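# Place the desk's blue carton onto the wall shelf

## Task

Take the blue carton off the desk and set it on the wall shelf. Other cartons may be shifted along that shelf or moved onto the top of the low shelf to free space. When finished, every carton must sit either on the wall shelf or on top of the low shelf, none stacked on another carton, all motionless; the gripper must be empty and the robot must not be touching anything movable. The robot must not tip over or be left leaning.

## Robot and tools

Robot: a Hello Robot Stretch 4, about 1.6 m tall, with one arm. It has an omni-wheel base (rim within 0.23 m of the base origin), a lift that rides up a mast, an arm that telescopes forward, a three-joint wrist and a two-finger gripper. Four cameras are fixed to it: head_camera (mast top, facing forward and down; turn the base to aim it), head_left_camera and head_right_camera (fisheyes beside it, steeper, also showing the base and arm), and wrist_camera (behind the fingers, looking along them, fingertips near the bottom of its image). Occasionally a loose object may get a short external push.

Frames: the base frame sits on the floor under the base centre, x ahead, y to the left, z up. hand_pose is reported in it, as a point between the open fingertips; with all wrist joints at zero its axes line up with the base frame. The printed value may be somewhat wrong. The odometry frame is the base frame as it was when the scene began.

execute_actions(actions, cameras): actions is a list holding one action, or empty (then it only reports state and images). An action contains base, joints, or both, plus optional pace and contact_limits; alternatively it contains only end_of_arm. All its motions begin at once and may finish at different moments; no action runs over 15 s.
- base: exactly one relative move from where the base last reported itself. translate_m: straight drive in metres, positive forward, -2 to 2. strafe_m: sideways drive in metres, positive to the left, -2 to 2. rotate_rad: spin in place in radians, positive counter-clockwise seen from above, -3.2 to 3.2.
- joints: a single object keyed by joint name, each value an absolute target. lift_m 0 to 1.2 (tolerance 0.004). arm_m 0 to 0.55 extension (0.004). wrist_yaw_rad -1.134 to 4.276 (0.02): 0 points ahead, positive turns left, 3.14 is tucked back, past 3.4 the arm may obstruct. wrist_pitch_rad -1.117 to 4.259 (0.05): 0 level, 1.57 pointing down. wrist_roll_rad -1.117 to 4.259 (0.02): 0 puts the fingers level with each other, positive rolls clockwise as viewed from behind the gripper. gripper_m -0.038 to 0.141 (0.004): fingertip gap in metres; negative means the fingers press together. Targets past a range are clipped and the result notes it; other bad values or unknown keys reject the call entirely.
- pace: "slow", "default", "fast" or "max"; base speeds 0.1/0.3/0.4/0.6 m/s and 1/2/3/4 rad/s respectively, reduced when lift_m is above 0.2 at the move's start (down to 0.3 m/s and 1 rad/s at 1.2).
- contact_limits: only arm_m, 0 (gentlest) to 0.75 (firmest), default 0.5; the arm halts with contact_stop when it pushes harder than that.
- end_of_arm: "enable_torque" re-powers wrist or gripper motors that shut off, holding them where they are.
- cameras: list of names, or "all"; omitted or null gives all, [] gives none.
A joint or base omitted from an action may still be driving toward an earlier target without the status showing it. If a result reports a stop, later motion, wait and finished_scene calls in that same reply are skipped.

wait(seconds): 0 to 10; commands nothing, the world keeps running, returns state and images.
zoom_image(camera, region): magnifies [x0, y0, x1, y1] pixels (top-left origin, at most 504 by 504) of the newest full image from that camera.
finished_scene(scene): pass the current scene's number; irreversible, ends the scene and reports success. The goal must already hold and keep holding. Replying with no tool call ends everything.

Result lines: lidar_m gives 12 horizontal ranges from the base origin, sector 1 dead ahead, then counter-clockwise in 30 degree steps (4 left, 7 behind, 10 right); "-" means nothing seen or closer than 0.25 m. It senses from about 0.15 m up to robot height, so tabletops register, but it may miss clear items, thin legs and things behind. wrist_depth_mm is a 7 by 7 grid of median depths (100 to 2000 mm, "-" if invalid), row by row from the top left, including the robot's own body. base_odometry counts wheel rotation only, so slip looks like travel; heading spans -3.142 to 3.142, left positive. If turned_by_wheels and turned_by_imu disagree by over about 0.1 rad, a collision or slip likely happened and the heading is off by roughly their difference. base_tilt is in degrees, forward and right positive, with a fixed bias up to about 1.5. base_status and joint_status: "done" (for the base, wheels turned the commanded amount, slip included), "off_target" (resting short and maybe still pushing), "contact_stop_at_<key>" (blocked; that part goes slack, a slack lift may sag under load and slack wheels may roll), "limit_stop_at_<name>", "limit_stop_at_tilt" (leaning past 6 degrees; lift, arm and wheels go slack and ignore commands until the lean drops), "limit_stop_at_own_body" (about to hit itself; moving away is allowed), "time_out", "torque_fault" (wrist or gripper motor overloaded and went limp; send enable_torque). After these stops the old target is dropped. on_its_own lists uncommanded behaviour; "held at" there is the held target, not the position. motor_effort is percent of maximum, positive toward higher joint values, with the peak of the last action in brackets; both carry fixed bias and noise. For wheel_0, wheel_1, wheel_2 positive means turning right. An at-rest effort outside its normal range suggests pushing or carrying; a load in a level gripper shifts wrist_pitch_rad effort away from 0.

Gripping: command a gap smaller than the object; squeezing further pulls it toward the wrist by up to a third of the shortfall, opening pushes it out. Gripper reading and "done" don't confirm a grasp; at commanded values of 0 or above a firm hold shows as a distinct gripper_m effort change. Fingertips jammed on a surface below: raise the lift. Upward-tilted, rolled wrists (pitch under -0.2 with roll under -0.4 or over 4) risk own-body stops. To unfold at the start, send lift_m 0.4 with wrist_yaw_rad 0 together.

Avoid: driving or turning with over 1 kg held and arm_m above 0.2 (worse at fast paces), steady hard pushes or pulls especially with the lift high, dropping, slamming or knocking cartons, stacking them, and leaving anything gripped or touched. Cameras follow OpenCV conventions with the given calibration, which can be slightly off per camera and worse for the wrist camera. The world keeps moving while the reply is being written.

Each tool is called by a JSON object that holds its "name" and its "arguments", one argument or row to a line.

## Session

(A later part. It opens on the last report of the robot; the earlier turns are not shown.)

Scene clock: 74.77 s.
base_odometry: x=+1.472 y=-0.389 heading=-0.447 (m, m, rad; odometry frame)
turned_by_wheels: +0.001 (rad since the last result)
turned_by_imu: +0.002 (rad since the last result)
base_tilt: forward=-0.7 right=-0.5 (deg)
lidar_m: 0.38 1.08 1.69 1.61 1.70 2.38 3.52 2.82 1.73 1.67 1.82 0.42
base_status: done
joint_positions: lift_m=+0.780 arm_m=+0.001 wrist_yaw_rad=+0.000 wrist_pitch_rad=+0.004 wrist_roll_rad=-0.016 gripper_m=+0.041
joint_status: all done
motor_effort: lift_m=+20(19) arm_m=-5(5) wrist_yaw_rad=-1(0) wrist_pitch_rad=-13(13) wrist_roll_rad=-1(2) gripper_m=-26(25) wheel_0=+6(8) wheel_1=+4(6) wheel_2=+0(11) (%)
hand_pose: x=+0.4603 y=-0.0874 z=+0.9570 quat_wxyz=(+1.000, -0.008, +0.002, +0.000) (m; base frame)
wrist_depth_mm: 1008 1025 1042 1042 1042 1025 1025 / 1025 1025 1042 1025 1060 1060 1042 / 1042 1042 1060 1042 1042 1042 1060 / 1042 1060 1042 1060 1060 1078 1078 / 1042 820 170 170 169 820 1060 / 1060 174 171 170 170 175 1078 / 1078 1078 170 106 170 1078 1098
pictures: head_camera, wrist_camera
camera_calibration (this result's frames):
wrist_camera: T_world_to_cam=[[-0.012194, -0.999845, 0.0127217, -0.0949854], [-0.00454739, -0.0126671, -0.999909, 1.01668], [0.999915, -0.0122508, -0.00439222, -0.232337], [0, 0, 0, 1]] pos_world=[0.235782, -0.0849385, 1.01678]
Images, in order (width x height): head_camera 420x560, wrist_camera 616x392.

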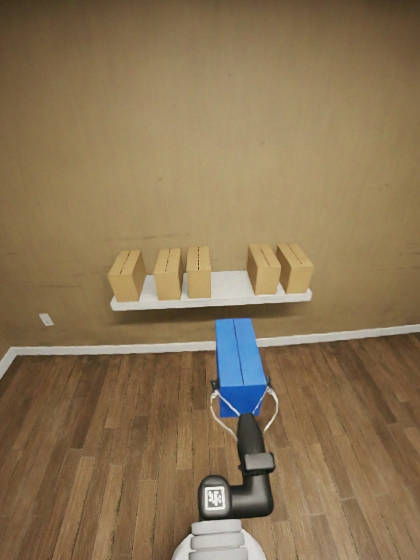

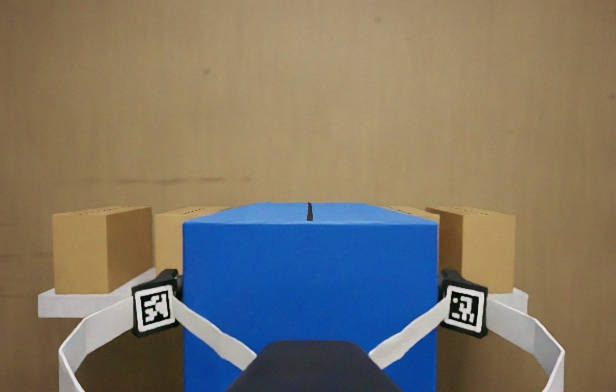

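{"name": "execute_actions", "arguments": {
  "actions": [
    {"base":{"strafe_m":-0.045}}
  ],
  "cameras": []
}}

{"name": "execute_actions", "arguments": {
  "actions": [
    {"base":{"translate_m":0.34}}
  ],
  "cameras": ["head_camera","wrist_camera"]
}}

Scene clock: 76.13 s.
base_odometry: x=+1.452 y=-0.430 heading=-0.447 (m, m, rad; odometry frame)
turned_by_wheels: +0.000 (rad since the last result)
turned_by_imu: +0.001 (rad since the last result)
base_tilt: forward=-0.6 right=-0.5 (deg)
lidar_m: 0.40 1.07 1.72 1.65 1.71 2.42 3.52 2.81 1.69 1.63 1.81 0.39
base_status: done
joint_positions: lift_m=+0.780 arm_m=+0.001 wrist_yaw_rad=+0.000 wrist_pitch_rad=+0.004 wrist_roll_rad=-0.016 gripper_m=+0.041
joint_status: not commanded
motor_effort: lift_m=+19(19) arm_m=-5(5) wrist_yaw_rad=-1(2) wrist_pitch_rad=-13(13) wrist_roll_rad=-2(0) gripper_m=-26(28) wheel_0=+5(11) wheel_1=-1(10) wheel_2=+0(5) (%)
hand_pose: x=+0.4603 y=-0.0874 z=+0.9570 quat_wxyz=(+1.000, -0.008, +0.002, +0.000) (m; base frame)
wrist_depth_mm: 1025 1025 1025 1042 1042 1042 1042 / 1025 1025 1042 1042 1042 1060 1042 / 1060 1042 1042 1042 1060 1078 1060 / 1042 1042 1042 1042 1060 1078 1078 / 798 831 169 169 169 820 1078 / 1060 174 170 170 170 175 1078 / 1078 1078 171 106 170 1098 1078
pictures: none
No camera images: the call's "cameras" was empty. Leave "cameras" out to get every camera's image.

Scene clock: 78.73 s.
base_odometry: x=+1.759 y=-0.577 heading=-0.446 (m, m, rad; odometry frame)
turned_by_wheels: +0.001 (rad since the last result)
turned_by_imu: +0.001 (rad since the last result)
base_tilt: forward=-0.4 right=-0.5 (deg)
lidar_m: 0.40 0.69 1.34 1.67 1.73 2.42 3.90 2.89 1.70 1.74 1.33 0.40
base_status: done
joint_positions: lift_m=+0.780 arm_m=+0.001 wrist_yaw_rad=+0.000 wrist_pitch_rad=+0.004 wrist_roll_rad=-0.016 gripper_m=+0.041
joint_status: not commanded
motor_effort: lift_m=+20(19) arm_m=-5(5) wrist_yaw_rad=+0(1) wrist_pitch_rad=-13(11) wrist_roll_rad=-1(1) gripper_m=-28(27) wheel_0=+6(8) wheel_1=+4(7) wheel_2=+0(13) (%)
hand_pose: x=+0.4603 y=-0.0874 z=+0.9570 quat_wxyz=(+1.000, -0.008, +0.002, +0.000) (m; base frame)
wrist_depth_mm: 699 699 707 707 707 707 707 / 707 707 707 715 715 715 715 / 715 707 707 715 715 723 723 / 707 715 707 715 723 715 723 / 469 473 170 170 169 477 477 / 466 174 170 170 170 175 477 / 473 477 171 106 171 484 480
pictures: head_camera, wrist_camera
camera_calibration (this result's frames):
wrist_camera: T_world_to_cam=[[-0.0122013, -0.999845, 0.0127216, -0.094984], [-0.00454767, -0.0126669, -0.999909, 1.01668], [0.999915, -0.0122581, -0.00439241, -0.232337], [0, 0, 0, 1]] pos_world=[0.235782, -0.084939, 1.01678]
Images, in order (width x height): head_camera 420x560, wrist_camera 616x392.

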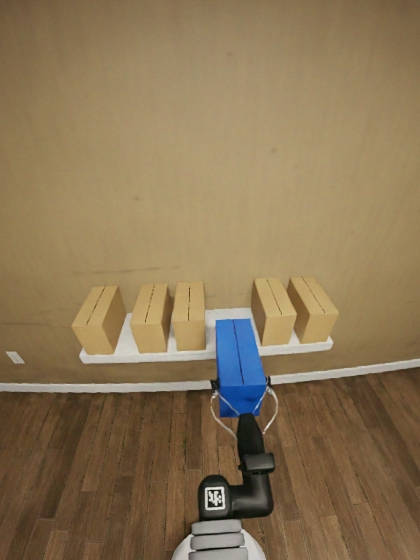

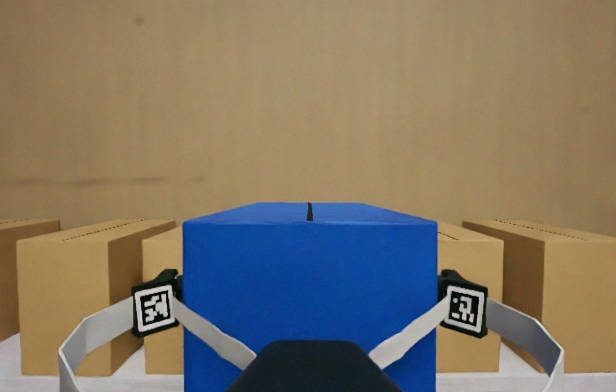

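{"name": "execute_actions", "arguments": {
  "actions": [
    {"base":{"strafe_m":-0.015},"joints":{"arm_m":0.12,"lift_m":0.765}}
  ],
  "cameras": ["head_camera"]
}}

{"name": "execute_actions", "arguments": {
  "actions": [
    {"joints":{"arm_m":0.295},"contact_limits":{"arm_m":0.25},"pace":"slow"}
  ],
  "cameras": []
}}

{"name": "execute_actions", "arguments": {
  "actions": [
    {"joints":{"lift_m":0.735},"pace":"slow"}
  ],
  "cameras": ["wrist_camera","head_camera"]
}}

Scene clock: 80.40 s.
base_odometry: x=+1.753 y=-0.590 heading=-0.446 (m, m, rad; odometry frame)
turned_by_wheels: +0.000 (rad since the last result)
turned_by_imu: +0.001 (rad since the last result)
base_tilt: forward=-0.3 right=-0.5 (deg)
lidar_m: 0.51 0.71 1.35 1.69 1.76 2.49 3.91 2.34 1.69 1.70 1.30 0.69
base_status: done
joint_positions: lift_m=+0.765 arm_m=+0.119 wrist_yaw_rad=+0.000 wrist_pitch_rad=+0.004 wrist_roll_rad=-0.016 gripper_m=+0.041
joint_status: all done
motor_effort: lift_m=+18(18) arm_m=+5(5) wrist_yaw_rad=-1(1) wrist_pitch_rad=-12(12) wrist_roll_rad=+2(2) gripper_m=-26(29) wheel_0=+6(14) wheel_1=-1(8) wheel_2=+0(2) (%)
hand_pose: x=+0.5785 y=-0.0874 z=+0.9422 quat_wxyz=(+1.000, -0.008, +0.002, +0.000) (m; base frame)
wrist_depth_mm: 580 585 580 585 585 591 591 / 585 585 591 597 591 603 597 / 585 591 597 597 603 597 603 / 591 603 603 603 603 603 603 / 373 353 169 169 169 359 404 / 355 174 171 170 170 175 387 / 351 357 170 106 170 364 387
pictures: head_camera
Images, in order (width x height): head_camera 420x560.

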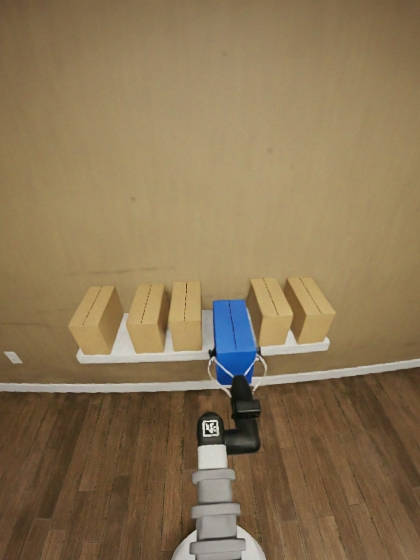

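Scene clock: 83.43 s.
base_odometry: x=+1.753 y=-0.590 heading=-0.446 (m, m, rad; odometry frame)
turned_by_wheels: +0.000 (rad since the last result)
turned_by_imu: +0.001 (rad since the last result)
base_tilt: forward=-0.5 right=-0.3 (deg)
lidar_m: 0.66 0.71 1.35 1.67 1.76 2.45 3.92 2.29 1.67 1.73 1.36 0.70
base_status: not commanded
joint_positions: lift_m=+0.765 arm_m=+0.294 wrist_yaw_rad=+0.000 wrist_pitch_rad=+0.004 wrist_roll_rad=-0.016 gripper_m=+0.041
joint_status: all done
motor_effort: lift_m=+18(18) arm_m=+5(6) wrist_yaw_rad=+0(0) wrist_pitch_rad=-13(13) wrist_roll_rad=+2(3) gripper_m=-25(25) wheel_0=+6(6) wheel_1=-2(1) wheel_2=+0(0) (%)
contact_limits: arm_m 0.25
hand_pose: x=+0.7534 y=-0.0874 z=+0.9422 quat_wxyz=(+1.000, -0.008, +0.002, +0.000) (m; base frame)
wrist_depth_mm: 415 415 418 415 418 421 424 / 415 418 418 421 421 424 424 / 418 424 421 424 427 427 427 / 424 424 427 424 433 430 430 / 319 312 170 170 169 315 317 / 179 173 171 171 170 175 195 / 180 216 171 106 170 264 184
pictures: none
No camera images: the call's "cameras" was empty. Leave "cameras" out to get every camera's image.

Scene clock: 84.50 s.
base_odometry: x=+1.753 y=-0.590 heading=-0.446 (m, m, rad; odometry frame)
turned_by_wheels: +0.000 (rad since the last result)
turned_by_imu: +0.000 (rad since the last result)
base_tilt: forward=-0.5 right=-0.3 (deg)
lidar_m: 0.67 0.71 1.35 1.67 1.78 2.47 3.92 2.32 1.67 1.74 1.33 0.70
base_status: not commanded
joint_positions: lift_m=+0.735 arm_m=+0.294 wrist_yaw_rad=+0.000 wrist_pitch_rad=+0.004 wrist_roll_rad=-0.016 gripper_m=+0.041
joint_status: all done
motor_effort: lift_m=+18(18) arm_m=+5(5) wrist_yaw_rad=+0(0) wrist_pitch_rad=-12(12) wrist_roll_rad=+2(3) gripper_m=-29(27) wheel_0=+6(6) wheel_1=-2(1) wheel_2=+0(0) (%)
hand_pose: x=+0.7534 y=-0.0874 z=+0.9122 quat_wxyz=(+1.000, -0.008, +0.002, +0.000) (m; base frame)
wrist_depth_mm: 415 415 418 415 421 418 421 / 418 418 421 421 421 424 424 / 418 418 421 424 424 427 427 / 421 424 427 424 427 433 427 / 178 233 170 170 169 265 199 / 178 174 170 170 170 175 187 / 180 215 171 106 170 264 185
pictures: head_camera, wrist_camera
camera_calibration (this result's frames):
wrist_camera: T_world_to_cam=[[-0.0121981, -0.999845, 0.0127209, -0.0908373], [-0.00449423, -0.0126669, -0.99991, 0.973136], [0.999916, -0.0122542, -0.00433902, -0.525714], [0, 0, 0, 1]] pos_world=[0.528935, -0.0849388, 0.971923]
Images, in order (width x height): head_camera 420x560, wrist_camera 616x392.

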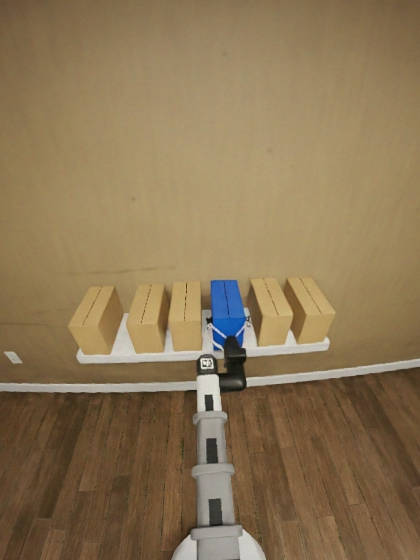

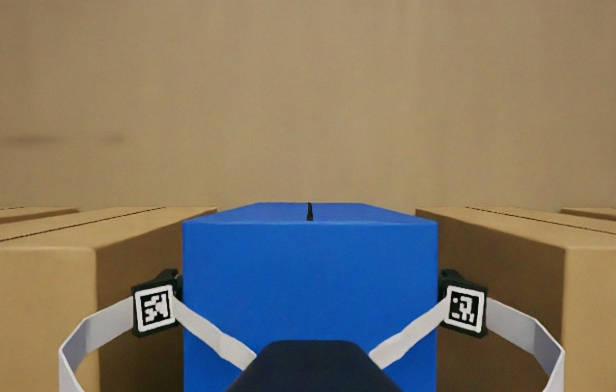

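{"name": "execute_actions", "arguments": {
  "actions": [
    {"joints":{"lift_m":0.719},"pace":"slow"}
  ],
  "cameras": ["wrist_camera"]
}}

Scene clock: 85.50 s.
base_odometry: x=+1.753 y=-0.590 heading=-0.446 (m, m, rad; odometry frame)
turned_by_wheels: +0.000 (rad since the last result)
turned_by_imu: +0.000 (rad since the last result)
base_tilt: forward=-0.5 right=-0.4 (deg)
lidar_m: 0.67 0.71 1.36 1.67 1.75 2.47 3.93 2.32 1.64 1.73 1.33 0.72
base_status: not commanded
joint_positions: lift_m=+0.719 arm_m=+0.294 wrist_yaw_rad=+0.000 wrist_pitch_rad=+0.000 wrist_roll_rad=-0.016 gripper_m=+0.041
joint_status: all done
motor_effort: lift_m=+16(16) arm_m=+5(5) wrist_yaw_rad=+0(0) wrist_pitch_rad=-2(13) wrist_roll_rad=+1(1) gripper_m=-28(26) wheel_0=+6(6) wheel_1=-2(1) wheel_2=+0(0) (%)
hand_pose: x=+0.7535 y=-0.0874 z=+0.8974 quat_wxyz=(+1.000, -0.008, +0.000, +0.000) (m; base frame)
wrist_depth_mm: 415 418 421 421 418 424 424 / 418 418 418 421 424 424 427 / 418 424 424 421 421 430 430 / 418 424 424 427 430 430 430 / 177 216 169 169 169 265 191 / 178 173 171 170 169 175 186 / 180 216 172 106 171 265 184
pictures: wrist_camera
camera_calibration (this result's frames):
wrist_camera: T_world_to_cam=[[-0.0122914, -0.999844, 0.0126734, -0.090549], [-0.000674223, -0.0126661, -0.99992, 0.955476], [0.999924, -0.012299, -0.000518434, -0.529225], [0, 0, 0, 1]] pos_world=[0.528716, -0.0849417, 0.956273]
Images, in order (width x height): wrist_camera 616x392.

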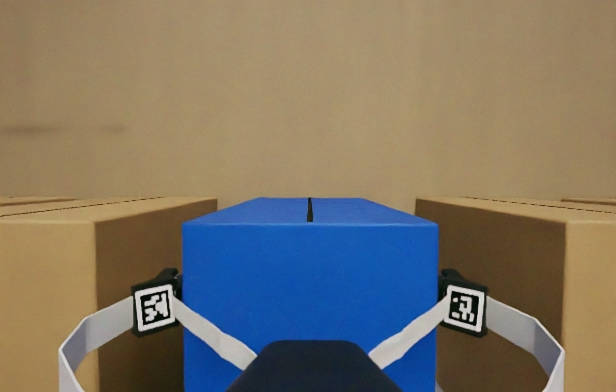

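Touching down. Release.

{"name": "execute_actions", "arguments": {
  "actions": [
    {"joints":{"gripper_m":0.125}}
  ],
  "cameras": []
}}

{"name": "execute_actions", "arguments": {
  "actions": [
    {"joints":{"arm_m":0.0}}
  ],
  "cameras": ["head_camera","wrist_camera"]
}}

Scene clock: 87.47 s.
base_odometry: x=+1.752 y=-0.590 heading=-0.446 (m, m, rad; odometry frame)
turned_by_wheels: +0.000 (rad since the last result)
turned_by_imu: +0.000 (rad since the last result)
base_tilt: forward=-0.4 right=-0.4 (deg)
lidar_m: 0.66 0.70 1.38 1.68 1.77 2.46 3.92 2.30 1.66 1.73 1.33 0.71
base_status: not commanded
joint_positions: lift_m=+0.719 arm_m=+0.294 wrist_yaw_rad=-0.006 wrist_pitch_rad=+0.002 wrist_roll_rad=-0.017 gripper_m=+0.125
joint_status: all done
on_its_own: wrist_yaw_rad is at rest, and its effort (+16) is outside its rest range (-13 to +13)
motor_effort: lift_m=+16(17) arm_m=+5(5) wrist_yaw_rad=+16(28) wrist_pitch_rad=-6(6) wrist_roll_rad=+3(0) gripper_m=-2(27) wheel_0=+6(6) wheel_1=-1(1) wheel_2=-3(3) (%)
hand_pose: x=+0.7530 y=-0.0890 z=+0.8970 quat_wxyz=(+1.000, -0.008, +0.001, -0.003) (m; base frame)
wrist_depth_mm: 413 415 415 418 421 427 427 / 415 415 421 421 424 427 430 / 418 421 427 427 427 430 433 / 392 397 427 407 427 424 433 / 177 206 180 180 181 243 188 / 178 193 181 182 183 215 189 / 180 206 183 106 184 259 189
pictures: none
No camera images: the call's "cameras" was empty. Leave "cameras" out to get every camera's image.

Scene clock: 89.47 s.
base_odometry: x=+1.752 y=-0.590 heading=-0.446 (m, m, rad; odometry frame)
turned_by_wheels: +0.000 (rad since the last result)
turned_by_imu: +0.001 (rad since the last result)
base_tilt: forward=-0.4 right=-0.4 (deg)
lidar_m: 0.67 0.71 1.36 1.69 1.76 2.47 3.93 2.31 1.67 1.71 1.33 0.72
base_status: not commanded
joint_positions: lift_m=+0.719 arm_m=+0.001 wrist_yaw_rad=+0.000 wrist_pitch_rad=+0.002 wrist_roll_rad=-0.017 gripper_m=+0.125
joint_status: all done
motor_effort: lift_m=+17(17) arm_m=-5(6) wrist_yaw_rad=+0(17) wrist_pitch_rad=-7(8) wrist_roll_rad=+0(1) gripper_m=+1(0) wheel_0=+6(6) wheel_1=-1(1) wheel_2=-2(3) (%)
hand_pose: x=+0.4603 y=-0.0875 z=+0.8967 quat_wxyz=(+1.000, -0.008, +0.001, +0.000) (m; base frame)
wrist_depth_mm: 699 699 699 707 707 715 715 / 691 699 707 699 707 715 715 / 707 707 715 715 723 715 723 / 462 492 640 469 699 535 477 / 462 473 473 473 508 480 473 / 469 473 477 477 480 480 480 / 466 466 473 106 473 477 477
pictures: head_camera, wrist_camera
camera_calibration (this result's frames):
wrist_camera: T_world_to_cam=[[-0.0124215, -0.999839, 0.0129179, -0.094348], [-0.00277584, -0.0128844, -0.999913, 0.955555], [0.999919, -0.0124563, -0.00261535, -0.234242], [0, 0, 0, 1]] pos_world=[0.235704, -0.0849389, 0.956078]
Images, in order (width x height): head_camera 420x560, wrist_camera 616x392.

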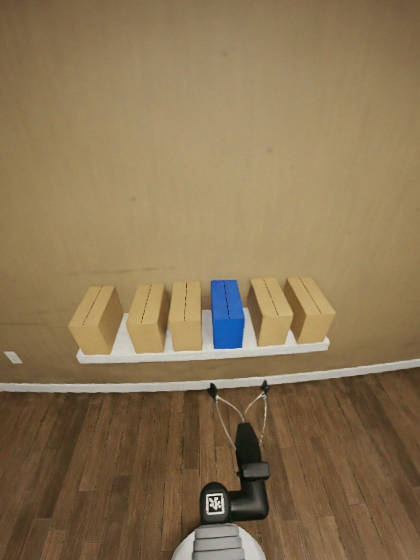

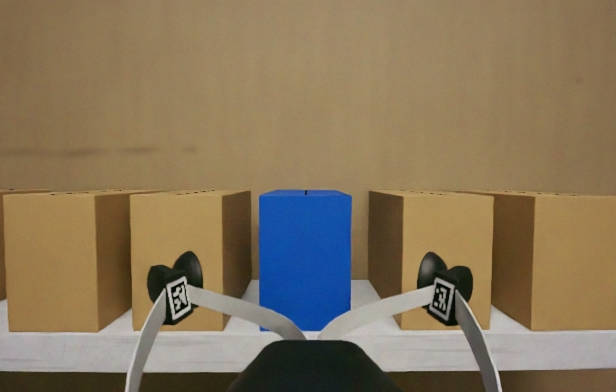

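{"name": "finished_scene", "arguments": {
  "scene": 2
}}

The scene is finished: the task was done.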